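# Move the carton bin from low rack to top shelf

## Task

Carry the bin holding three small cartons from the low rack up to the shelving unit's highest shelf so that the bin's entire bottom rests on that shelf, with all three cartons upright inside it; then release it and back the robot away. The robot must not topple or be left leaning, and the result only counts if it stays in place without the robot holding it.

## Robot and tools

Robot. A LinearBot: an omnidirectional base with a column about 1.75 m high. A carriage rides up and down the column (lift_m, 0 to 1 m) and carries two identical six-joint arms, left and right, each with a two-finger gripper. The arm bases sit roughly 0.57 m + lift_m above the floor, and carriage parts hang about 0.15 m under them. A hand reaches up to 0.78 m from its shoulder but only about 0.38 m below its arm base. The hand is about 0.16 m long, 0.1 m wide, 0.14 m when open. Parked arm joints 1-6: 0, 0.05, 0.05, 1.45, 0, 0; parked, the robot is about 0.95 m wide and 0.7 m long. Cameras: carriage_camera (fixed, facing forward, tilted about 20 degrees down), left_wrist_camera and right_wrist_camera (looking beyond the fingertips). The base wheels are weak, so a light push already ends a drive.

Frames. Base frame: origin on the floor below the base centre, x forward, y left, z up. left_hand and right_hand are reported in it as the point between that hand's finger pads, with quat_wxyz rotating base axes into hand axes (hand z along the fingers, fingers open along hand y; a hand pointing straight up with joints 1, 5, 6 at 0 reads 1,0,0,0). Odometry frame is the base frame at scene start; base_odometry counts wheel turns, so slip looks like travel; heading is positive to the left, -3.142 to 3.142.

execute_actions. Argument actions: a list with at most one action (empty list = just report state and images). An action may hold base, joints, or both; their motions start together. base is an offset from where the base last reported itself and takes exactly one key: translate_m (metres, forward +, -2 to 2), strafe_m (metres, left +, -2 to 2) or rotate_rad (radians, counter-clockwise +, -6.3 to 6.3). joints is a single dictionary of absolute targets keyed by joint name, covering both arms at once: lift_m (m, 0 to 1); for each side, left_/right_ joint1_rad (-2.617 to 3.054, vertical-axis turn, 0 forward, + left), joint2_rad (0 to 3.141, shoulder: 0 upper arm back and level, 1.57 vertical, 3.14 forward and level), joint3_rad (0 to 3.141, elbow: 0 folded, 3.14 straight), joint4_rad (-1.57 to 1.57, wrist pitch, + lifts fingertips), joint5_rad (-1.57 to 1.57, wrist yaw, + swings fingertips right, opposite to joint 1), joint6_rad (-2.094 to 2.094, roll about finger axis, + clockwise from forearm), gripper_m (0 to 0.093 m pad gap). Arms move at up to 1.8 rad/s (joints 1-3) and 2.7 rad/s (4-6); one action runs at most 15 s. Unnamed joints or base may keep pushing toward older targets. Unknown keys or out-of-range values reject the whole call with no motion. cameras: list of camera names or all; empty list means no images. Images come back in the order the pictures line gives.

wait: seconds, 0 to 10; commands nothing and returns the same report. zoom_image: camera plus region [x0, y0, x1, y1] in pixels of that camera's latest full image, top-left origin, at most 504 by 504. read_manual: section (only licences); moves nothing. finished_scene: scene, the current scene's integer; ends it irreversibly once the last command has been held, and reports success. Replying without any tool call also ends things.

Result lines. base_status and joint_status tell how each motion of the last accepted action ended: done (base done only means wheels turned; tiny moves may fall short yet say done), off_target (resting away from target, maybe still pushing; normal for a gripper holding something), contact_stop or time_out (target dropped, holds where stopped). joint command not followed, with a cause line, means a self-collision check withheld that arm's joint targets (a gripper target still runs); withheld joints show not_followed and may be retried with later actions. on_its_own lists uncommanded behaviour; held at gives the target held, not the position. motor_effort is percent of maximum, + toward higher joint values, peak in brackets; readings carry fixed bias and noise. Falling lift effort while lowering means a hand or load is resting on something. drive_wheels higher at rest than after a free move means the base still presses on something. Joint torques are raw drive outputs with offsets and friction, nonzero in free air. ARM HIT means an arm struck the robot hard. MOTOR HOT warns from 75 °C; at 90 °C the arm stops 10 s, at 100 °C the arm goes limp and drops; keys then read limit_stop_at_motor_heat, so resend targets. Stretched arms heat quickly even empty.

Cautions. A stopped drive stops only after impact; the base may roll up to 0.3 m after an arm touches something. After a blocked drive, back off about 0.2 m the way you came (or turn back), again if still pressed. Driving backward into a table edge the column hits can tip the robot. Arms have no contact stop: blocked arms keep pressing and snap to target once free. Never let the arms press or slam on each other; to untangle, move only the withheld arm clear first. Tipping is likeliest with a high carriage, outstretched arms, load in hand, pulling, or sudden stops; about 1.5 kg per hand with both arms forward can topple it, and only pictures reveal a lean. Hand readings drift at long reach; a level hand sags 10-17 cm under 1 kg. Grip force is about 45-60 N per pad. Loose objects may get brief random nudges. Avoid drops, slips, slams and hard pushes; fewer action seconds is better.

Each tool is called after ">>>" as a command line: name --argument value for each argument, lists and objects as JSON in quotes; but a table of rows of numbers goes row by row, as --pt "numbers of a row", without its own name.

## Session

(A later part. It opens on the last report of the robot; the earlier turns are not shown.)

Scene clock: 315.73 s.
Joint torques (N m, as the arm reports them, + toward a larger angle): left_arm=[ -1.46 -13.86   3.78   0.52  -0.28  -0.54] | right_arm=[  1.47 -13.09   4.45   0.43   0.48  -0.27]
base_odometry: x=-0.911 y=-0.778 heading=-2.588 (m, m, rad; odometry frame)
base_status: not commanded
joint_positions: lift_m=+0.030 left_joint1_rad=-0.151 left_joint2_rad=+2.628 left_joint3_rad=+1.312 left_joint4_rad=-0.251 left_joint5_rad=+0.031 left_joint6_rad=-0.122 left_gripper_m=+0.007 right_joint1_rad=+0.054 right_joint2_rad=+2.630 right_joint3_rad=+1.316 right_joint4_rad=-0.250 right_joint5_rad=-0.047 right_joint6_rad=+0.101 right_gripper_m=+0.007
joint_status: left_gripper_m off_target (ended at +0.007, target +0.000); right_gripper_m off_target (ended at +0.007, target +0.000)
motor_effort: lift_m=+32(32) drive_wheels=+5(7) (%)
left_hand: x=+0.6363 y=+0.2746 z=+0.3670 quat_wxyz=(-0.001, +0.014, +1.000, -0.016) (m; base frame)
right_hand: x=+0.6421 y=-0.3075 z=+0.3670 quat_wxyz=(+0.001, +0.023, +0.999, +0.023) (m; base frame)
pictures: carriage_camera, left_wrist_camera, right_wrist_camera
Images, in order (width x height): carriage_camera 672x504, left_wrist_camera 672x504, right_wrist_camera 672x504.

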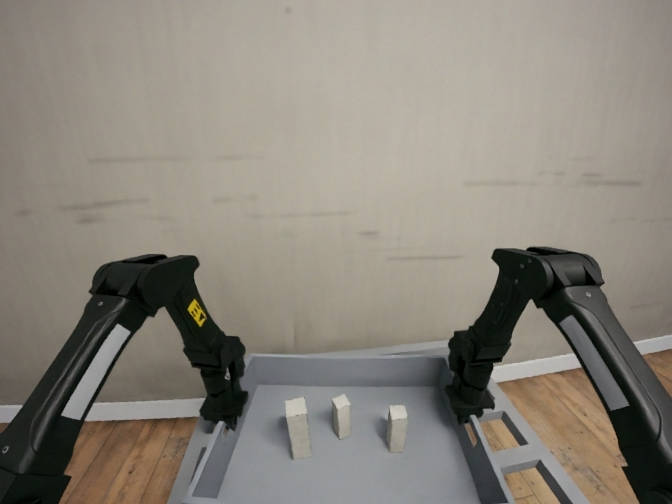

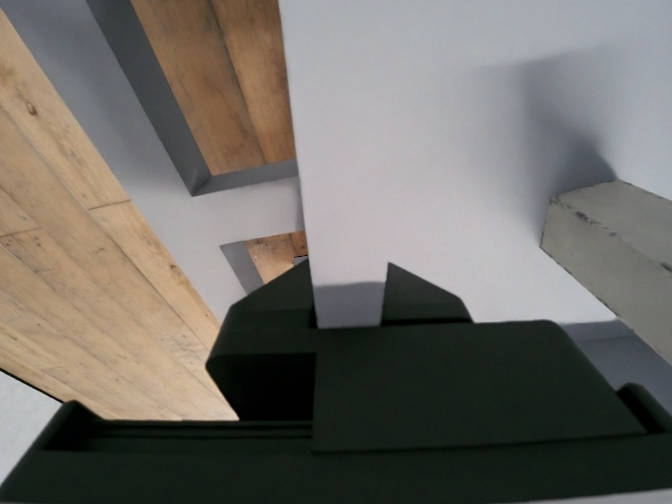

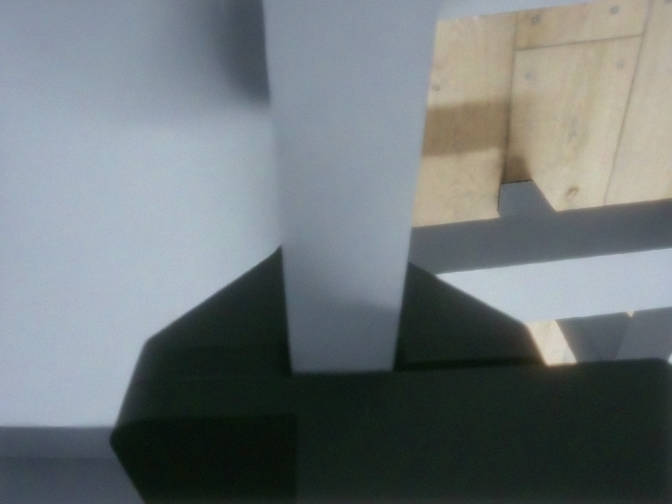

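>>> execute_actions --actions '[{"joints": {"lift_m": 0.1}}]'

Scene clock: 319.40 s.
Joint torques (N m, as the arm reports them, + toward a larger angle): left_arm=[ -1.39 -16.44   3.67   0.3   -0.4   -0.51] | right_arm=[  1.39 -14.71   4.35   0.42   0.37  -0.27]
base_odometry: x=-0.911 y=-0.778 heading=-2.588 (m, m, rad; odometry frame)
base_status: not commanded
joint_positions: lift_m=+0.100 left_joint1_rad=-0.152 left_joint2_rad=+2.659 left_joint3_rad=+1.312 left_joint4_rad=-0.235 left_joint5_rad=+0.041 left_joint6_rad=-0.125 left_gripper_m=+0.007 right_joint1_rad=+0.054 right_joint2_rad=+2.649 right_joint3_rad=+1.316 right_joint4_rad=-0.246 right_joint5_rad=-0.042 right_joint6_rad=+0.100 right_gripper_m=+0.007
joint_status: all done
motor_effort: lift_m=+35(42) drive_wheels=+4(7) (%)
left_hand: x=+0.6296 y=+0.2738 z=+0.4261 quat_wxyz=(-0.008, +0.013, +1.000, -0.019) (m; base frame)
right_hand: x=+0.6365 y=-0.3087 z=+0.4302 quat_wxyz=(-0.006, +0.023, +1.000, +0.020) (m; base frame)
pictures: carriage_camera, left_wrist_camera, right_wrist_camera
Images, in order (width x height): carriage_camera 672x504, left_wrist_camera 672x504, right_wrist_camera 672x504.

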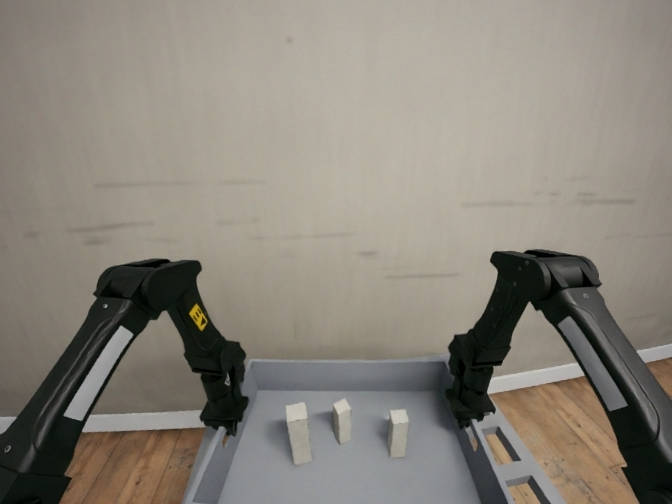

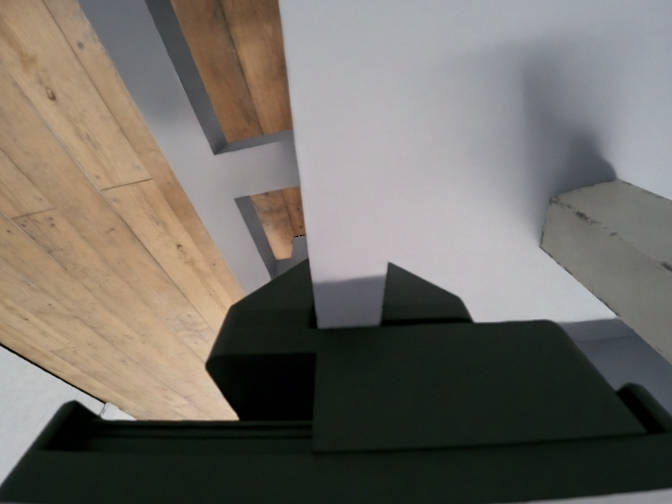

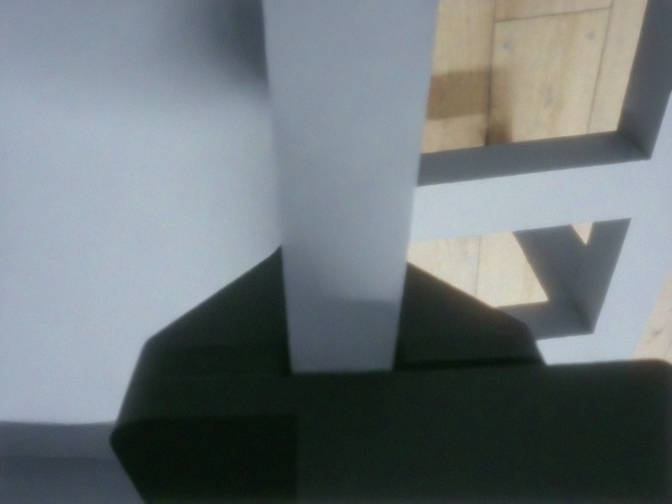

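>>> execute_actions --actions '[{"base": {"translate_m": -1.2}}]' --cameras '["carriage_camera"]'

>>> execute_actions --actions '[{"base": {"rotate_rad": -2.988}, "joints": {"lift_m": 0.3}}]' --cameras '["carriage_camera"]'

Scene clock: 337.50 s.
Joint torques (N m, as the arm reports them, + toward a larger angle): left_arm=[ -1.45 -16.52   3.63   0.29  -0.39  -0.52] | right_arm=[  1.56 -14.66   4.38   0.4    0.41  -0.22]
base_odometry: x=+0.110 y=-0.147 heading=-2.588 (m, m, rad; odometry frame)
base_status: done
joint_positions: lift_m=+0.100 left_joint1_rad=-0.152 left_joint2_rad=+2.659 left_joint3_rad=+1.312 left_joint4_rad=-0.233 left_joint5_rad=+0.041 left_joint6_rad=-0.125 left_gripper_m=+0.007 right_joint1_rad=+0.054 right_joint2_rad=+2.649 right_joint3_rad=+1.316 right_joint4_rad=-0.245 right_joint5_rad=-0.042 right_joint6_rad=+0.099 right_gripper_m=+0.007
joint_status: not commanded
motor_effort: lift_m=+35(34) drive_wheels=-6(54) (%)
left_hand: x=+0.6300 y=+0.2737 z=+0.4261 quat_wxyz=(-0.008, +0.013, +1.000, -0.019) (m; base frame)
right_hand: x=+0.6370 y=-0.3087 z=+0.4302 quat_wxyz=(-0.005, +0.023, +1.000, +0.020) (m; base frame)
pictures: carriage_camera
Images, in order (width x height): carriage_camera 672x504.

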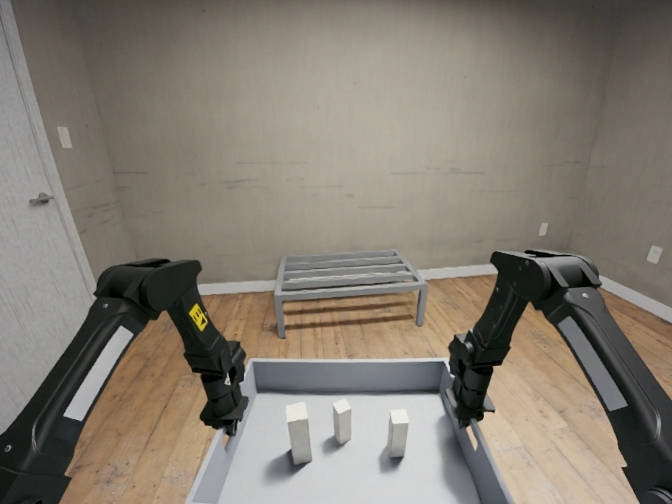

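Scene clock: 341.67 s.
Joint torques (N m, as the arm reports them, + toward a larger angle): left_arm=[ -1.26 -16.36   3.72   0.18  -0.38  -0.48] | right_arm=[  1.7  -14.61   4.24   0.26   0.4   -0.21]
base_odometry: x=+0.110 y=-0.147 heading=+0.707 (m, m, rad; odometry frame)
base_status: done
joint_positions: lift_m=+0.300 left_joint1_rad=-0.153 left_joint2_rad=+2.658 left_joint3_rad=+1.312 left_joint4_rad=-0.221 left_joint5_rad=+0.039 left_joint6_rad=-0.127 left_gripper_m=+0.007 right_joint1_rad=+0.051 right_joint2_rad=+2.649 right_joint3_rad=+1.316 right_joint4_rad=-0.232 right_joint5_rad=-0.042 right_joint6_rad=+0.096 right_gripper_m=+0.007
joint_status: all done
motor_effort: lift_m=+34(40) drive_wheels=+7(59) (%)
left_hand: x=+0.6333 y=+0.2730 z=+0.6265 quat_wxyz=(-0.001, +0.013, +1.000, -0.019) (m; base frame)
right_hand: x=+0.6403 y=-0.3096 z=+0.6302 quat_wxyz=(+0.001, +0.022, +1.000, +0.021) (m; base frame)
pictures: carriage_camera
Images, in order (width x height): carriage_camera 672x504.

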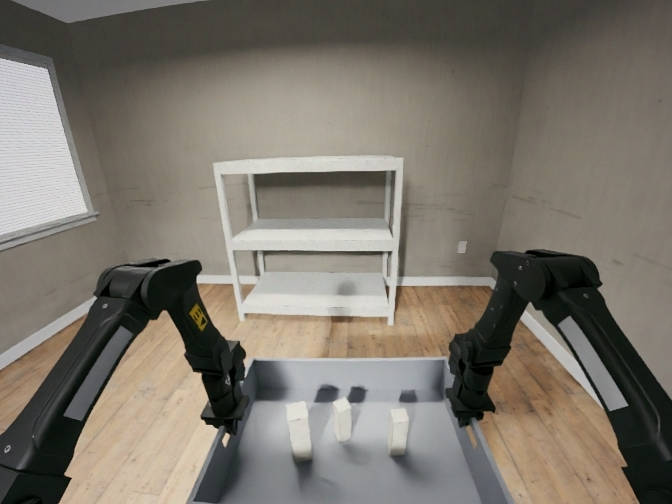

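>>> execute_actions --actions '[{"base": {"rotate_rad": -0.07}}]' --cameras '[]'

>>> execute_actions --actions '[{"base": {"strafe_m": 0.35}, "joints": {"lift_m": 0.6}}]' --cameras '[]'

>>> execute_actions --actions '[{"base": {"translate_m": 0.7}, "joints": {"lift_m": 1.0}}]' --cameras '["carriage_camera"]'

Scene clock: 357.23 s.
Joint torques (N m, as the arm reports them, + toward a larger angle): left_arm=[ -1.21 -16.38   3.66   0.23  -0.36  -0.47] | right_arm=[  1.7  -14.69   4.2    0.27   0.38  -0.24]
base_odometry: x=+0.110 y=-0.147 heading=+0.638 (m, m, rad; odometry frame)
base_status: done
joint_positions: lift_m=+0.300 left_joint1_rad=-0.155 left_joint2_rad=+2.658 left_joint3_rad=+1.312 left_joint4_rad=-0.223 left_joint5_rad=+0.039 left_joint6_rad=-0.128 left_gripper_m=+0.007 right_joint1_rad=+0.051 right_joint2_rad=+2.649 right_joint3_rad=+1.316 right_joint4_rad=-0.234 right_joint5_rad=-0.042 right_joint6_rad=+0.096 right_gripper_m=+0.007
joint_status: not commanded
motor_effort: lift_m=+34(34) drive_wheels=+8(51) (%)
left_hand: x=+0.6327 y=+0.2725 z=+0.6265 quat_wxyz=(-0.002, +0.013, +1.000, -0.019) (m; base frame)
right_hand: x=+0.6397 y=-0.3098 z=+0.6302 quat_wxyz=(+0.000, +0.022, +1.000, +0.021) (m; base frame)
pictures: none
No camera images: the call's "cameras" was empty. Leave "cameras" out to get every camera's image.

Scene clock: 360.00 s.
Joint torques (N m, as the arm reports them, + toward a larger angle): left_arm=[ -1.26 -16.59   3.57   0.28  -0.38  -0.5 ] | right_arm=[  1.84 -14.86   4.31   0.4    0.43  -0.27]
base_odometry: x=-0.098 y=+0.135 heading=+0.637 (m, m, rad; odometry frame)
base_status: done
joint_positions: lift_m=+0.600 left_joint1_rad=-0.153 left_joint2_rad=+2.661 left_joint3_rad=+1.312 left_joint4_rad=-0.230 left_joint5_rad=+0.041 left_joint6_rad=-0.127 left_gripper_m=+0.007 right_joint1_rad=+0.052 right_joint2_rad=+2.651 right_joint3_rad=+1.316 right_joint4_rad=-0.242 right_joint5_rad=-0.042 right_joint6_rad=+0.097 right_gripper_m=+0.007
joint_status: all done
motor_effort: lift_m=+34(41) drive_wheels=-10(46) (%)
left_hand: x=+0.6299 y=+0.2732 z=+0.9255 quat_wxyz=(-0.007, +0.013, +1.000, -0.019) (m; base frame)
right_hand: x=+0.6371 y=-0.3094 z=+0.9295 quat_wxyz=(-0.005, +0.023, +1.000, +0.021) (m; base frame)
pictures: none
No camera images: the call's "cameras" was empty. Leave "cameras" out to get every camera's image.

Scene clock: 363.77 s.
Joint torques (N m, as the arm reports them, + toward a larger angle): left_arm=[ -1.35 -16.58   3.75   0.25  -0.39  -0.49] | right_arm=[  1.68 -14.84   4.09   0.3    0.42  -0.23]
base_odometry: x=+0.464 y=+0.552 heading=+0.638 (m, m, rad; odometry frame)
base_status: done
joint_positions: lift_m=+1.000 left_joint1_rad=-0.153 left_joint2_rad=+2.661 left_joint3_rad=+1.312 left_joint4_rad=-0.227 left_joint5_rad=+0.040 left_joint6_rad=-0.127 left_gripper_m=+0.007 right_joint1_rad=+0.052 right_joint2_rad=+2.650 right_joint3_rad=+1.316 right_joint4_rad=-0.239 right_joint5_rad=-0.041 right_joint6_rad=+0.097 right_gripper_m=+0.007
joint_status: all done
motor_effort: lift_m=+34(41) drive_wheels=-10(42) (%)
left_hand: x=+0.6309 y=+0.2731 z=+1.3256 quat_wxyz=(-0.005, +0.013, +1.000, -0.020) (m; base frame)
right_hand: x=+0.6381 y=-0.3094 z=+1.3298 quat_wxyz=(-0.003, +0.023, +1.000, +0.020) (m; base frame)
pictures: carriage_camera
Images, in order (width x height): carriage_camera 672x504.

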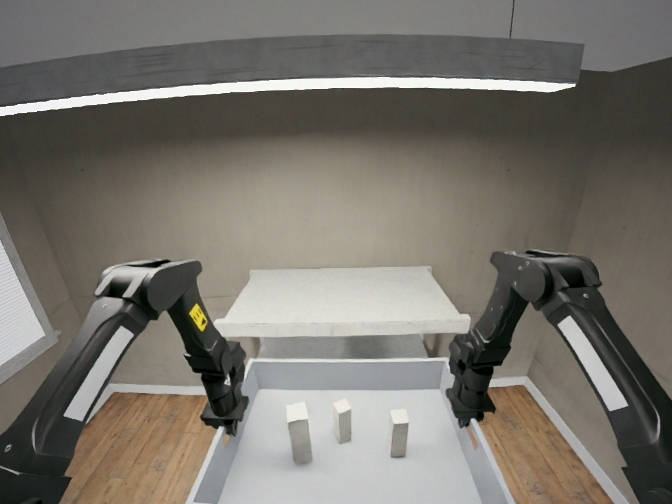

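>>> execute_actions --actions '[{"joints": {"left_joint2_rad": 2.565, "left_joint4_rad": -0.318, "right_joint2_rad": 2.569, "right_joint4_rad": -0.318}}]' --cameras '[]'

>>> execute_actions --actions '[{"joints": {"left_joint2_rad": 2.498, "left_joint4_rad": -0.385, "right_joint2_rad": 2.504, "right_joint4_rad": -0.385}}]' --cameras '["carriage_camera"]'

Scene clock: 382.03 s.
Joint torques (N m, as the arm reports them, + toward a larger angle): left_arm=[ -1.3  -17.44   3.86   0.27  -0.36  -0.5 ] | right_arm=[  1.77 -15.46   4.35   0.32   0.42  -0.27]
base_odometry: x=+0.464 y=+0.552 heading=+0.638 (m, m, rad; odometry frame)
base_status: not commanded
joint_positions: lift_m=+1.000 left_joint1_rad=-0.153 left_joint2_rad=+2.601 left_joint3_rad=+1.312 left_joint4_rad=-0.296 left_joint5_rad=+0.039 left_joint6_rad=-0.126 left_gripper_m=+0.007 right_joint1_rad=+0.051 right_joint2_rad=+2.594 right_joint3_rad=+1.316 right_joint4_rad=-0.305 right_joint5_rad=-0.042 right_joint6_rad=+0.097 right_gripper_m=+0.007
joint_status: all done
motor_effort: lift_m=+35(35) drive_wheels=-7(11) (%)
left_hand: x=+0.6342 y=+0.2728 z=+1.3465 quat_wxyz=(-0.010, +0.014, +1.000, -0.018) (m; base frame)
right_hand: x=+0.6408 y=-0.3093 z=+1.3496 quat_wxyz=(-0.008, +0.023, +0.999, +0.021) (m; base frame)
pictures: none
No camera images: the call's "cameras" was empty. Leave "cameras" out to get every camera's image.

Scene clock: 382.73 s.
Joint torques (N m, as the arm reports them, + toward a larger angle): left_arm=[ -1.43 -17.24   4.32   0.27  -0.36  -0.53] | right_arm=[  1.67 -15.42   5.     0.34   0.44  -0.19]
base_odometry: x=+0.464 y=+0.552 heading=+0.638 (m, m, rad; odometry frame)
base_status: not commanded
joint_positions: lift_m=+1.000 left_joint1_rad=-0.152 left_joint2_rad=+2.532 left_joint3_rad=+1.312 left_joint4_rad=-0.364 left_joint5_rad=+0.037 left_joint6_rad=-0.124 left_gripper_m=+0.007 right_joint1_rad=+0.050 right_joint2_rad=+2.527 right_joint3_rad=+1.316 right_joint4_rad=-0.371 right_joint5_rad=-0.044 right_joint6_rad=+0.096 right_gripper_m=+0.007
joint_status: all done
motor_effort: lift_m=+34(35) drive_wheels=-7(9) (%)
left_hand: x=+0.6393 y=+0.2728 z=+1.3708 quat_wxyz=(-0.009, +0.014, +1.000, -0.018) (m; base frame)
right_hand: x=+0.6455 y=-0.3093 z=+1.3734 quat_wxyz=(-0.007, +0.023, +0.999, +0.021) (m; base frame)
pictures: carriage_camera
Images, in order (width x height): carriage_camera 672x504.

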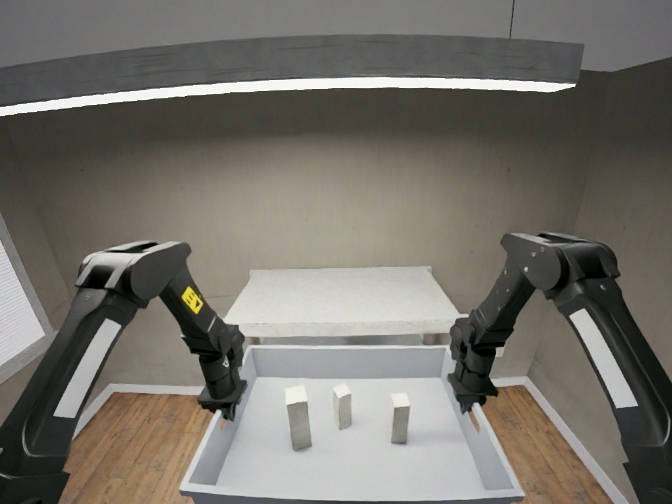

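>>> execute_actions --actions '[{"joints": {"left_joint2_rad": 2.43, "left_joint4_rad": -0.44, "right_joint2_rad": 2.44, "right_joint4_rad": -0.44}}]' --cameras '[]'

>>> execute_actions --actions '[{"base": {"translate_m": 0.33}}]'

Scene clock: 387.47 s.
Joint torques (N m, as the arm reports them, + toward a larger angle): left_arm=[ -1.52 -17.27   4.63   0.32  -0.34  -0.54] | right_arm=[  1.85 -15.28   5.37   0.31   0.47  -0.2 ]
base_odometry: x=+0.464 y=+0.552 heading=+0.638 (m, m, rad; odometry frame)
base_status: not commanded
joint_positions: lift_m=+1.000 left_joint1_rad=-0.151 left_joint2_rad=+2.465 left_joint3_rad=+1.312 left_joint4_rad=-0.423 left_joint5_rad=+0.034 left_joint6_rad=-0.123 left_gripper_m=+0.007 right_joint1_rad=+0.050 right_joint2_rad=+2.463 right_joint3_rad=+1.316 right_joint4_rad=-0.426 right_joint5_rad=-0.045 right_joint6_rad=+0.096 right_gripper_m=+0.007
joint_status: all done
motor_effort: lift_m=+35(36) drive_wheels=-7(7) (%)
left_hand: x=+0.6445 y=+0.2728 z=+1.3950 quat_wxyz=(-0.005, +0.014, +1.000, -0.017) (m; base frame)
right_hand: x=+0.6506 y=-0.3091 z=+1.3964 quat_wxyz=(-0.003, +0.023, +0.999, +0.022) (m; base frame)
pictures: none
No camera images: the call's "cameras" was empty. Leave "cameras" out to get every camera's image.

Scene clock: 390.20 s.
Joint torques (N m, as the arm reports them, + toward a larger angle): left_arm=[ -1.5  -17.26   4.64   0.37  -0.33  -0.52] | right_arm=[  1.87 -15.44   5.44   0.33   0.45  -0.23]
base_odometry: x=+0.729 y=+0.748 heading=+0.638 (m, m, rad; odometry frame)
base_status: done
joint_positions: lift_m=+1.000 left_joint1_rad=-0.151 left_joint2_rad=+2.465 left_joint3_rad=+1.312 left_joint4_rad=-0.423 left_joint5_rad=+0.035 left_joint6_rad=-0.123 left_gripper_m=+0.007 right_joint1_rad=+0.050 right_joint2_rad=+2.463 right_joint3_rad=+1.316 right_joint4_rad=-0.426 right_joint5_rad=-0.045 right_joint6_rad=+0.096 right_gripper_m=+0.007
joint_status: not commanded
motor_effort: lift_m=+35(35) drive_wheels=-9(44) (%)
left_hand: x=+0.6445 y=+0.2728 z=+1.3950 quat_wxyz=(-0.005, +0.014, +1.000, -0.017) (m; base frame)
right_hand: x=+0.6505 y=-0.3091 z=+1.3964 quat_wxyz=(-0.003, +0.023, +0.999, +0.022) (m; base frame)
pictures: carriage_camera, left_wrist_camera, right_wrist_camera
Images, in order (width x height): carriage_camera 672x504, left_wrist_camera 672x504, right_wrist_camera 672x504.

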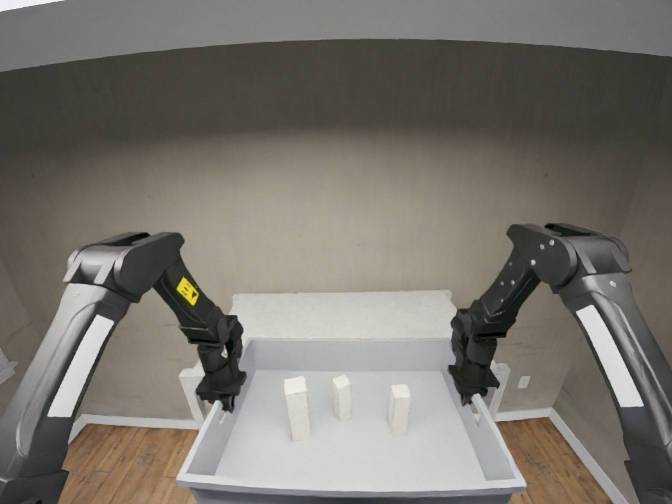

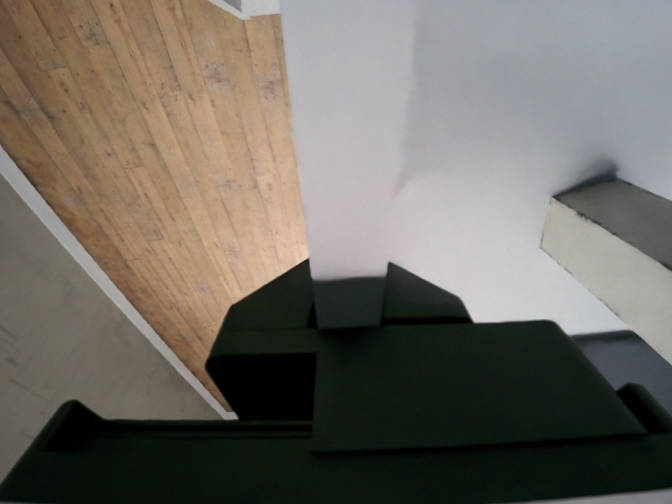

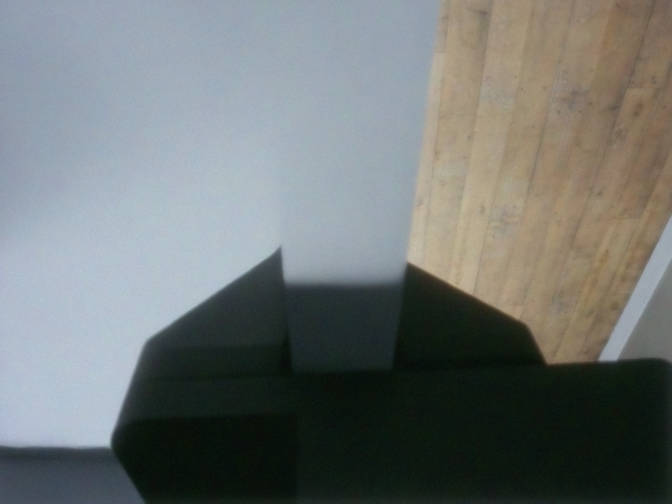

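>>> execute_actions --actions '[{"base": {"translate_m": 0.42}}]'

Scene clock: 398.53 s.
Joint torques (N m, as the arm reports them, + toward a larger angle): left_arm=[ -1.51 -17.23   4.71   0.35  -0.32  -0.55] | right_arm=[  1.91 -15.37   5.25   0.32   0.47  -0.18]
base_odometry: x=+1.066 y=+0.999 heading=+0.639 (m, m, rad; odometry frame)
base_status: done
joint_positions: lift_m=+1.000 left_joint1_rad=-0.151 left_joint2_rad=+2.465 left_joint3_rad=+1.312 left_joint4_rad=-0.423 left_joint5_rad=+0.035 left_joint6_rad=-0.123 left_gripper_m=+0.007 right_joint1_rad=+0.050 right_joint2_rad=+2.463 right_joint3_rad=+1.316 right_joint4_rad=-0.426 right_joint5_rad=-0.045 right_joint6_rad=+0.096 right_gripper_m=+0.007
joint_status: not commanded
motor_effort: lift_m=+35(35) drive_wheels=-10(47) (%)
left_hand: x=+0.6446 y=+0.2728 z=+1.3950 quat_wxyz=(-0.005, +0.014, +1.000, -0.017) (m; base frame)
right_hand: x=+0.6506 y=-0.3091 z=+1.3964 quat_wxyz=(-0.003, +0.023, +0.999, +0.022) (m; base frame)
pictures: carriage_camera, left_wrist_camera, right_wrist_camera
Images, in order (width x height): carriage_camera 672x504, left_wrist_camera 672x504, right_wrist_camera 672x504.

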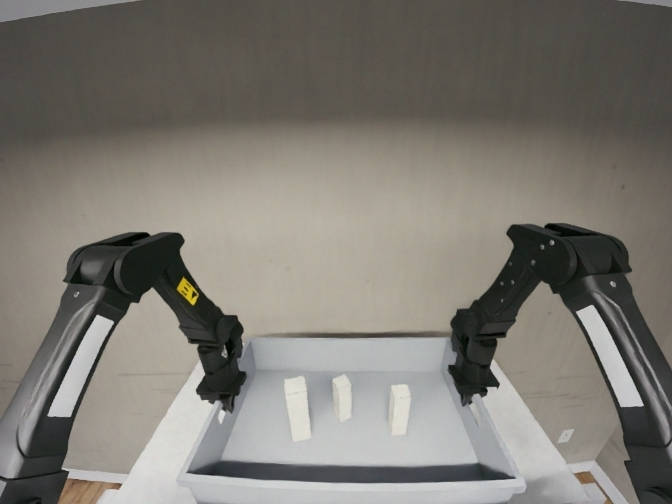

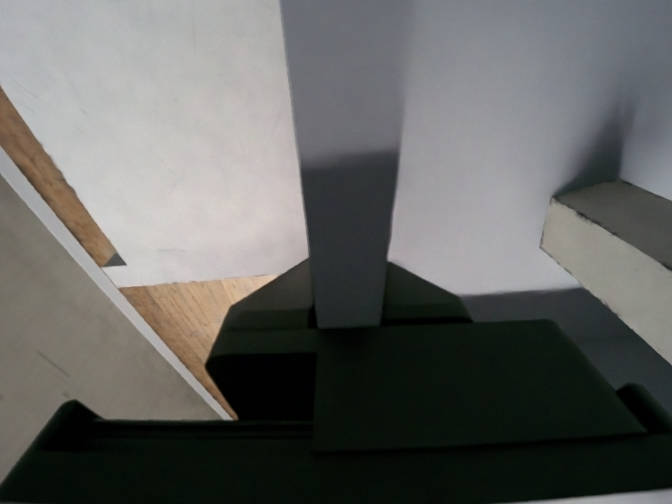

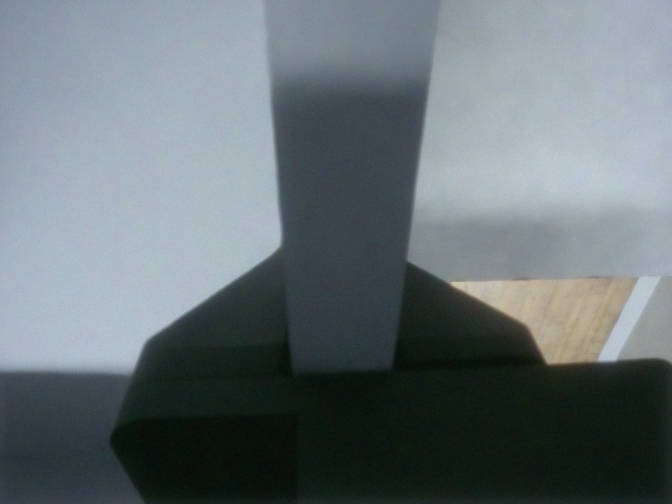

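>>> execute_actions --actions '[{"base": {"translate_m": 0.13}, "joints": {"lift_m": 0.95}}]'

Scene clock: 406.70 s.
Joint torques (N m, as the arm reports them, + toward a larger angle): left_arm=[ -1.47 -17.73   4.59   0.34  -0.35  -0.54] | right_arm=[  1.87 -15.78   5.48   0.24   0.47  -0.21]
base_odometry: x=+1.171 y=+1.077 heading=+0.639 (m, m, rad; odometry frame)
base_status: done
joint_positions: lift_m=+0.950 left_joint1_rad=-0.151 left_joint2_rad=+2.471 left_joint3_rad=+1.312 left_joint4_rad=-0.423 left_joint5_rad=+0.036 left_joint6_rad=-0.122 left_gripper_m=+0.007 right_joint1_rad=+0.050 right_joint2_rad=+2.469 right_joint3_rad=+1.316 right_joint4_rad=-0.426 right_joint5_rad=-0.045 right_joint6_rad=+0.096 right_gripper_m=+0.007
joint_status: all done
motor_effort: lift_m=+35(38) drive_wheels=-7(47) (%)
left_hand: x=+0.6428 y=+0.2728 z=+1.3427 quat_wxyz=(-0.008, +0.014, +1.000, -0.017) (m; base frame)
right_hand: x=+0.6488 y=-0.3091 z=+1.3442 quat_wxyz=(-0.006, +0.023, +0.999, +0.022) (m; base frame)
pictures: carriage_camera, left_wrist_camera, right_wrist_camera
Images, in order (width x height): carriage_camera 672x504, left_wrist_camera 672x504, right_wrist_camera 672x504.

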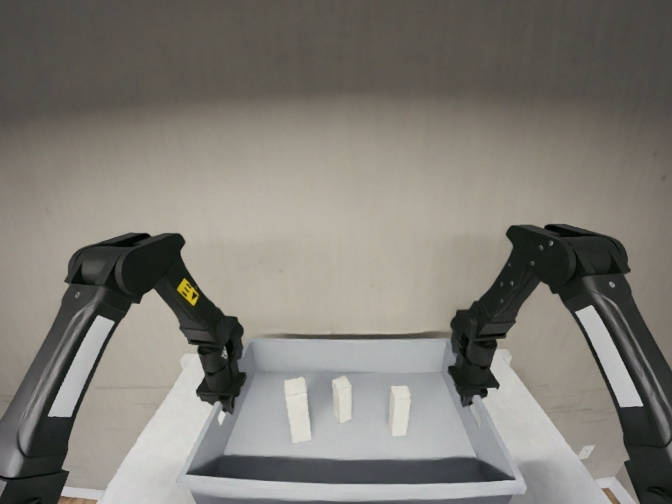

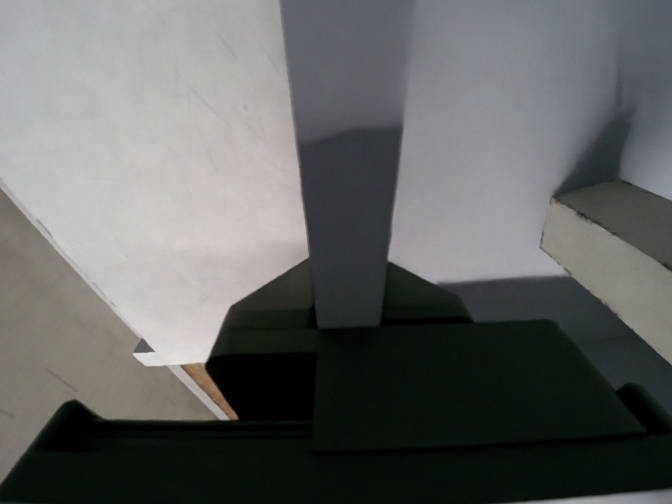

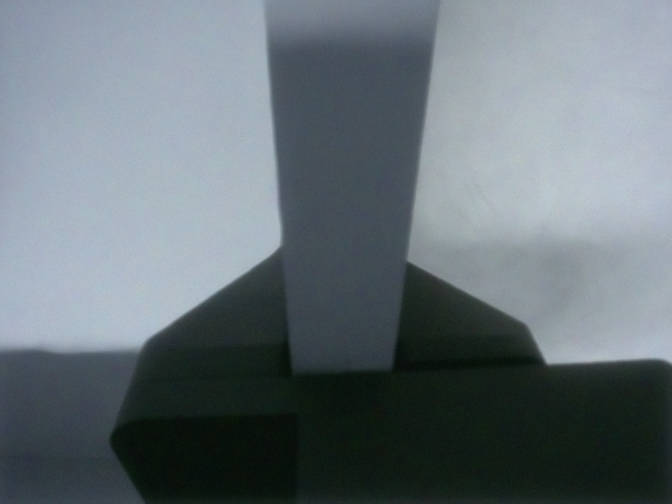

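>>> execute_actions --actions '[{"base": {"translate_m": 0.03}, "joints": {"lift_m": 0.925}}]' --cameras '["left_wrist_camera"]'

>>> execute_actions --actions '[{"joints": {"lift_m": 0.91}}]' --cameras '[]'

Scene clock: 414.97 s.
Joint torques (N m, as the arm reports them, + toward a larger angle): left_arm=[ -1.51 -17.62   4.58   0.35  -0.36  -0.54] | right_arm=[  1.87 -15.91   5.68   0.29   0.48  -0.22]
base_odometry: x=+1.195 y=+1.095 heading=+0.640 (m, m, rad; odometry frame)
base_status: done
joint_positions: lift_m=+0.925 left_joint1_rad=-0.151 left_joint2_rad=+2.469 left_joint3_rad=+1.312 left_joint4_rad=-0.424 left_joint5_rad=+0.036 left_joint6_rad=-0.122 left_gripper_m=+0.007 right_joint1_rad=+0.050 right_joint2_rad=+2.468 right_joint3_rad=+1.316 right_joint4_rad=-0.426 right_joint5_rad=-0.045 right_joint6_rad=+0.096 right_gripper_m=+0.007
joint_status: all done
motor_effort: lift_m=+35(39) drive_wheels=-3(49) (%)
left_hand: x=+0.6431 y=+0.2728 z=+1.3183 quat_wxyz=(-0.008, +0.014, +1.000, -0.017) (m; base frame)
right_hand: x=+0.6491 y=-0.3091 z=+1.3196 quat_wxyz=(-0.006, +0.023, +0.999, +0.022) (m; base frame)
pictures: left_wrist_camera
Images, in order (width x height): left_wrist_camera 672x504.

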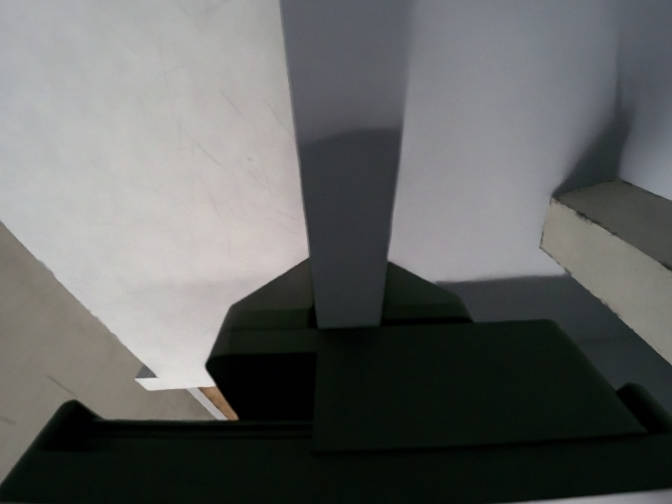

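Scene clock: 415.63 s.
Joint torques (N m, as the arm reports them, + toward a larger angle): left_arm=[ -1.51 -17.52   4.67   0.34  -0.34  -0.54] | right_arm=[  1.79 -15.78   5.34   0.34   0.46  -0.22]
base_odometry: x=+1.195 y=+1.095 heading=+0.640 (m, m, rad; odometry frame)
base_status: not commanded
joint_positions: lift_m=+0.910 left_joint1_rad=-0.151 left_joint2_rad=+2.469 left_joint3_rad=+1.312 left_joint4_rad=-0.425 left_joint5_rad=+0.036 left_joint6_rad=-0.122 left_gripper_m=+0.007 right_joint1_rad=+0.050 right_joint2_rad=+2.467 right_joint3_rad=+1.316 right_joint4_rad=-0.428 right_joint5_rad=-0.045 right_joint6_rad=+0.096 right_gripper_m=+0.007
joint_status: all done
motor_effort: lift_m=+35(38) drive_wheels=+6(7) (%)
left_hand: x=+0.6428 y=+0.2729 z=+1.3034 quat_wxyz=(-0.008, +0.014, +1.000, -0.017) (m; base frame)
right_hand: x=+0.6489 y=-0.3092 z=+1.3049 quat_wxyz=(-0.006, +0.023, +0.999, +0.022) (m; base frame)
pictures: none
No camera images: the call's "cameras" was empty. Leave "cameras" out to get every camera's image.

>>> execute_actions --actions '[{"joints": {"lift_m": 0.897}}]' --cameras '[]'

>>> execute_actions --actions '[{"joints": {"lift_m": 0.885}}]' --cameras '[]'

Scene clock: 419.43 s.
Joint torques (N m, as the arm reports them, + toward a larger angle): left_arm=[ -1.49 -17.58   4.59   0.36  -0.35  -0.55] | right_arm=[  1.96 -15.62   5.25   0.35   0.42  -0.21]
base_odometry: x=+1.195 y=+1.095 heading=+0.640 (m, m, rad; odometry frame)
base_status: not commanded
joint_positions: lift_m=+0.897 left_joint1_rad=-0.151 left_joint2_rad=+2.469 left_joint3_rad=+1.312 left_joint4_rad=-0.424 left_joint5_rad=+0.036 left_joint6_rad=-0.122 left_gripper_m=+0.007 right_joint1_rad=+0.050 right_joint2_rad=+2.467 right_joint3_rad=+1.316 right_joint4_rad=-0.428 right_joint5_rad=-0.045 right_joint6_rad=+0.096 right_gripper_m=+0.007
joint_status: all done
motor_effort: lift_m=+35(37) drive_wheels=-4(5) (%)
left_hand: x=+0.6432 y=+0.2729 z=+1.2906 quat_wxyz=(-0.008, +0.014, +1.000, -0.017) (m; base frame)
right_hand: x=+0.6491 y=-0.3092 z=+1.2920 quat_wxyz=(-0.005, +0.023, +0.999, +0.022) (m; base frame)
pictures: none
No camera images: the call's "cameras" was empty. Leave "cameras" out to get every camera's image.

Scene clock: 419.93 s.
Joint torques (N m, as the arm reports them, + toward a larger angle): left_arm=[ -1.43 -16.82   4.7    0.36  -0.31  -0.54] | right_arm=[  1.84 -15.27   5.42   0.28   0.48  -0.17]
base_odometry: x=+1.195 y=+1.095 heading=+0.640 (m, m, rad; odometry frame)
base_status: not commanded
joint_positions: lift_m=+0.885 left_joint1_rad=-0.151 left_joint2_rad=+2.460 left_joint3_rad=+1.312 left_joint4_rad=-0.424 left_joint5_rad=+0.032 left_joint6_rad=-0.122 left_gripper_m=+0.007 right_joint1_rad=+0.050 right_joint2_rad=+2.461 right_joint3_rad=+1.316 right_joint4_rad=-0.422 right_joint5_rad=-0.046 right_joint6_rad=+0.096 right_gripper_m=+0.007
joint_status: all done
motor_effort: lift_m=+34(35) drive_wheels=+3(2) (%)
left_hand: x=+0.6457 y=+0.2732 z=+1.2817 quat_wxyz=(-0.003, +0.014, +1.000, -0.016) (m; base frame)
right_hand: x=+0.6522 y=-0.3088 z=+1.2823 quat_wxyz=(+0.000, +0.023, +0.999, +0.023) (m; base frame)
pictures: none
No camera images: the call's "cameras" was empty. Leave "cameras" out to get every camera's image.

>>> execute_actions --actions '[{"joints": {"lift_m": 0.877}}]' --cameras '[]'

>>> execute_actions --actions '[{"joints": {"left_gripper_m": 0.07, "right_gripper_m": 0.07}}]'

Scene clock: 423.63 s.
Joint torques (N m, as the arm reports them, + toward a larger angle): left_arm=[ -1.53 -15.14   4.78   0.58  -0.31  -0.55] | right_arm=[  1.85 -13.68   5.83   0.53   0.46  -0.21]
base_odometry: x=+1.195 y=+1.095 heading=+0.640 (m, m, rad; odometry frame)
base_status: not commanded
joint_positions: lift_m=+0.877 left_joint1_rad=-0.151 left_joint2_rad=+2.441 left_joint3_rad=+1.312 left_joint4_rad=-0.445 left_joint5_rad=+0.032 left_joint6_rad=-0.122 left_gripper_m=+0.007 right_joint1_rad=+0.050 right_joint2_rad=+2.443 right_joint3_rad=+1.316 right_joint4_rad=-0.442 right_joint5_rad=-0.046 right_joint6_rad=+0.096 right_gripper_m=+0.007
joint_status: all done
motor_effort: lift_m=+31(31) drive_wheels=+3(4) (%)
left_hand: x=+0.6459 y=+0.2731 z=+1.2809 quat_wxyz=(-0.004, +0.014, +1.000, -0.016) (m; base frame)
right_hand: x=+0.6522 y=-0.3088 z=+1.2810 quat_wxyz=(-0.001, +0.023, +0.999, +0.023) (m; base frame)
pictures: none
No camera images: the call's "cameras" was empty. Leave "cameras" out to get every camera's image.

Scene clock: 424.30 s.
Joint torques (N m, as the arm reports them, + toward a larger angle): left_arm=[ -0.9  -15.16   4.79   0.57  -0.1   -0.16] | right_arm=[  0.46 -13.77   5.53   0.53   0.08  -0.07]
base_odometry: x=+1.195 y=+1.095 heading=+0.640 (m, m, rad; odometry frame)
base_status: not commanded
joint_positions: lift_m=+0.877 left_joint1_rad=-0.158 left_joint2_rad=+2.441 left_joint3_rad=+1.312 left_joint4_rad=-0.445 left_joint5_rad=+0.010 left_joint6_rad=-0.155 left_gripper_m=+0.070 right_joint1_rad=+0.069 right_joint2_rad=+2.443 right_joint3_rad=+1.316 right_joint4_rad=-0.442 right_joint5_rad=-0.008 right_joint6_rad=+0.079 right_gripper_m=+0.070
joint_status: all done
motor_effort: lift_m=+31(31) drive_wheels=+4(4) (%)
left_hand: x=+0.6460 y=+0.2740 z=+1.2808 quat_wxyz=(-0.002, +0.001, +1.000, -0.005) (m; base frame)
right_hand: x=+0.6520 y=-0.3080 z=+1.2808 quat_wxyz=(+0.001, +0.005, +1.000, +0.004) (m; base frame)
pictures: carriage_camera, left_wrist_camera, right_wrist_camera
Images, in order (width x height): carriage_camera 672x504, left_wrist_camera 672x504, right_wrist_camera 672x504.

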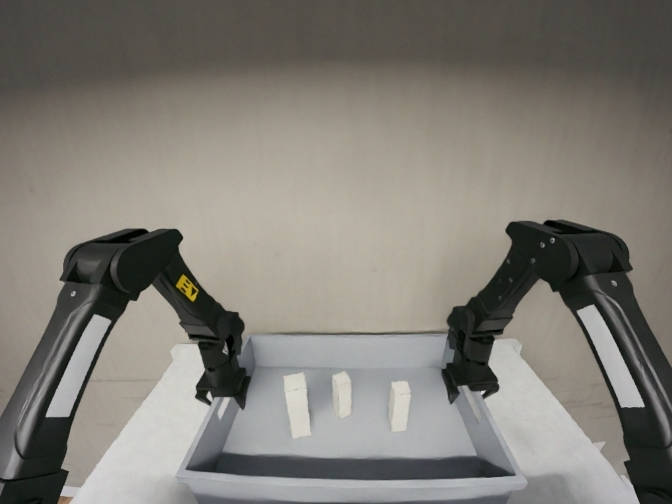

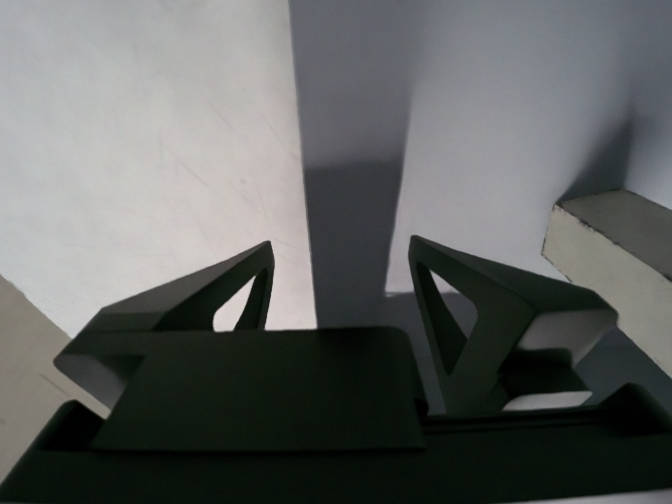

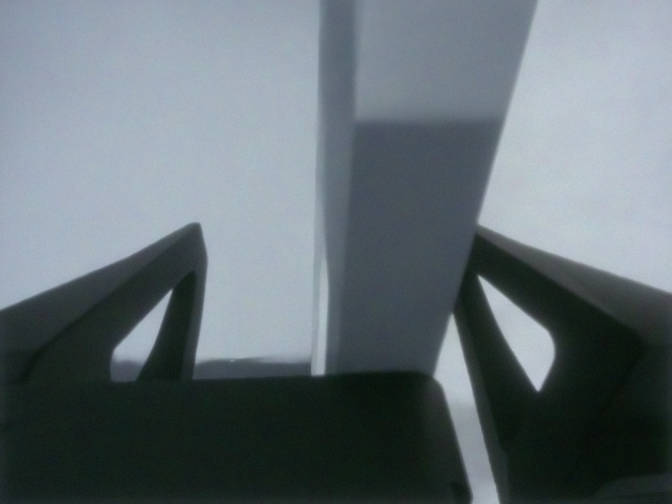

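>>> execute_actions --actions '[{"joints": {"right_joint1_rad": 0.04, "left_gripper_m": 0.085, "right_gripper_m": 0.085}}]' --cameras '["right_wrist_camera"]'

>>> execute_actions --actions '[{"joints": {"lift_m": 0.99}}]' --cameras '["carriage_camera"]'

Scene clock: 430.47 s.
Joint torques (N m, as the arm reports them, + toward a larger angle): left_arm=[ -0.88 -15.14   4.8    0.59  -0.09  -0.15] | right_arm=[ -0.12 -13.57   5.66   0.5    0.07  -0.05]
base_odometry: x=+1.195 y=+1.095 heading=+0.640 (m, m, rad; odometry frame)
base_status: not commanded
joint_positions: lift_m=+0.877 left_joint1_rad=-0.158 left_joint2_rad=+2.441 left_joint3_rad=+1.312 left_joint4_rad=-0.445 left_joint5_rad=+0.007 left_joint6_rad=-0.157 left_gripper_m=+0.085 right_joint1_rad=+0.043 right_joint2_rad=+2.443 right_joint3_rad=+1.316 right_joint4_rad=-0.442 right_joint5_rad=-0.005 right_joint6_rad=+0.079 right_gripper_m=+0.085
joint_status: all done
motor_effort: lift_m=+31(31) drive_wheels=+3(3) (%)
left_hand: x=+0.6461 y=+0.2746 z=+1.2808 quat_wxyz=(-0.002, +0.001, +1.000, -0.003) (m; base frame)
right_hand: x=+0.6526 y=-0.3183 z=+1.2808 quat_wxyz=(+0.001, +0.018, +1.000, +0.002) (m; base frame)
pictures: right_wrist_camera
Images, in order (width x height): right_wrist_camera 672x504.

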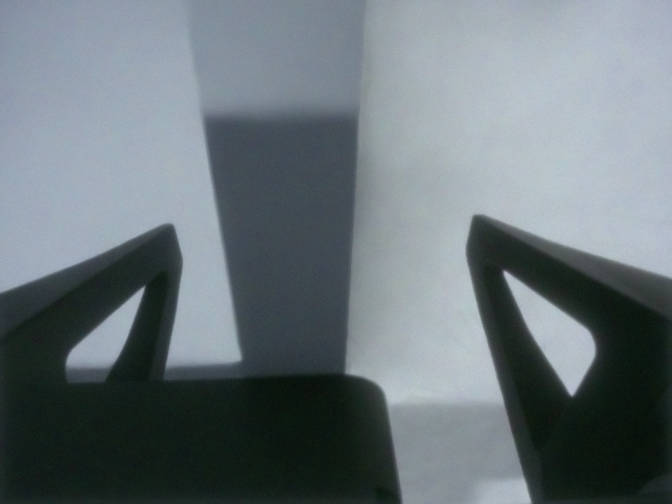

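Scene clock: 431.47 s.
Joint torques (N m, as the arm reports them, + toward a larger angle): left_arm=[ -0.93 -14.29   4.85   0.57  -0.07  -0.13] | right_arm=[ -0.3  -13.06   5.73   0.49   0.1   -0.05]
base_odometry: x=+1.195 y=+1.095 heading=+0.640 (m, m, rad; odometry frame)
base_status: not commanded
joint_positions: lift_m=+0.990 left_joint1_rad=-0.158 left_joint2_rad=+2.432 left_joint3_rad=+1.312 left_joint4_rad=-0.443 left_joint5_rad=+0.007 left_joint6_rad=-0.157 left_gripper_m=+0.085 right_joint1_rad=+0.043 right_joint2_rad=+2.435 right_joint3_rad=+1.316 right_joint4_rad=-0.440 right_joint5_rad=-0.005 right_joint6_rad=+0.079 right_gripper_m=+0.085
joint_status: all done
motor_effort: lift_m=+32(38) drive_wheels=+4(3) (%)
left_hand: x=+0.6489 y=+0.2742 z=+1.3971 quat_wxyz=(+0.003, +0.001, +1.000, -0.004) (m; base frame)
right_hand: x=+0.6551 y=-0.3182 z=+1.3964 quat_wxyz=(+0.006, +0.018, +1.000, +0.003) (m; base frame)
pictures: carriage_camera
Images, in order (width x height): carriage_camera 672x504.

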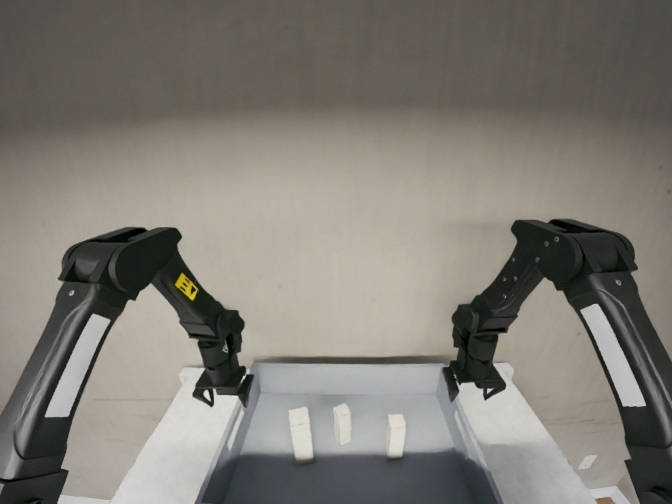

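>>> execute_actions --actions '[{"base": {"translate_m": -0.6}}]' --cameras '["carriage_camera"]'

Scene clock: 438.83 s.
Joint torques (N m, as the arm reports them, + toward a larger angle): left_arm=[ -0.78 -14.32   4.82   0.57  -0.06  -0.15] | right_arm=[ -0.22 -13.03   5.65   0.51   0.05  -0.06]
base_odometry: x=+0.713 y=+0.736 heading=+0.640 (m, m, rad; odometry frame)
base_status: done
joint_positions: lift_m=+0.990 left_joint1_rad=-0.160 left_joint2_rad=+2.432 left_joint3_rad=+1.312 left_joint4_rad=-0.442 left_joint5_rad=+0.006 left_joint6_rad=-0.157 left_gripper_m=+0.085 right_joint1_rad=+0.042 right_joint2_rad=+2.435 right_joint3_rad=+1.316 right_joint4_rad=-0.439 right_joint5_rad=-0.004 right_joint6_rad=+0.079 right_gripper_m=+0.085
joint_status: not commanded
motor_effort: lift_m=+32(32) drive_wheels=-4(74) (%)
left_hand: x=+0.6490 y=+0.2734 z=+1.3971 quat_wxyz=(+0.004, +0.002, +1.000, -0.004) (m; base frame)
right_hand: x=+0.6554 y=-0.3187 z=+1.3964 quat_wxyz=(+0.006, +0.018, +1.000, +0.002) (m; base frame)
pictures: carriage_camera
Images, in order (width x height): carriage_camera 672x504.

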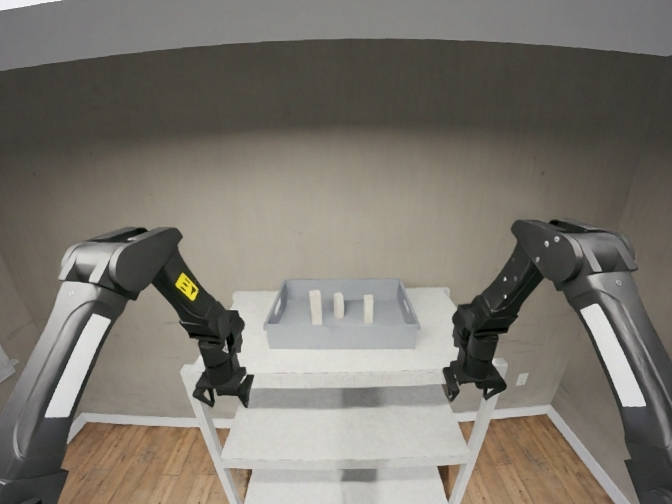

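>>> execute_actions --actions '[{"joints": {"lift_m": 0.6, "left_joint1_rad": 0, "left_joint2_rad": 0.05, "left_joint3_rad": 0.05, "left_joint4_rad": 1.45, "left_joint5_rad": 0, "left_joint6_rad": 0, "right_joint1_rad": 0, "right_joint2_rad": 0.05, "right_joint3_rad": 0.05, "right_joint4_rad": 1.45, "right_joint5_rad": 0, "right_joint6_rad": 0}}]' --cameras '["carriage_camera"]'

Scene clock: 455.30 s.
Joint torques (N m, as the arm reports them, + toward a larger angle): left_arm=[-0.9   4.51  4.59 -0.09 -0.01 -0.02] | right_arm=[ 0.06  4.03  5.42 -0.23  0.01 -0.02]
base_odometry: x=+0.713 y=+0.737 heading=+0.640 (m, m, rad; odometry frame)
base_status: not commanded
joint_positions: lift_m=+0.600 left_joint1_rad=+0.007 left_joint2_rad=+0.057 left_joint3_rad=+0.065 left_joint4_rad=+1.454 left_joint5_rad=-0.001 left_joint6_rad=-0.005 left_gripper_m=+0.085 right_joint1_rad=-0.002 right_joint2_rad=+0.060 right_joint3_rad=+0.066 right_joint4_rad=+1.458 right_joint5_rad=-0.002 right_joint6_rad=+0.006 right_gripper_m=+0.085
joint_status: all done
motor_effort: lift_m=+33(35) drive_wheels=+2(2) (%)
left_hand: x=+0.2985 y=+0.3359 z=+1.5967 quat_wxyz=(+0.999, -0.001, +0.054, +0.001) (m; base frame)
right_hand: x=+0.2986 y=-0.3354 z=+1.5970 quat_wxyz=(+0.999, -0.001, +0.054, +0.002) (m; base frame)
pictures: carriage_camera
Images, in order (width x height): carriage_camera 672x504.

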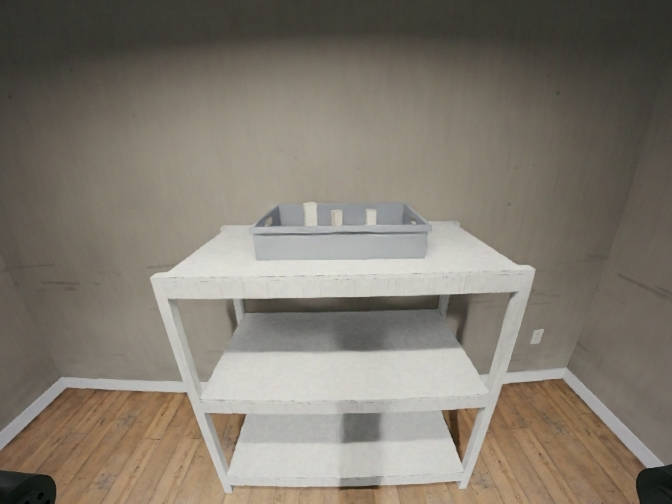

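>>> zoom_image --camera "carriage_camera" --region '[200, 185, 480, 305]'

Region (200, 185, 480, 305) of carriage_camera's 672x504 image, scaled by 1.800, with more detail than that image has; it fills the top 216 rows of this view, and the rest is white.

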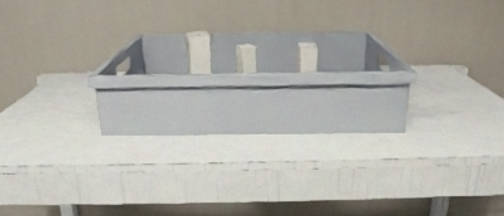

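The bin's whole underside is on the top shelf, all three cartons are standing, and the robot is clear, so I'm ending scene 1.

>>> finished_scene --scene 1

The scene is finished: the task was done.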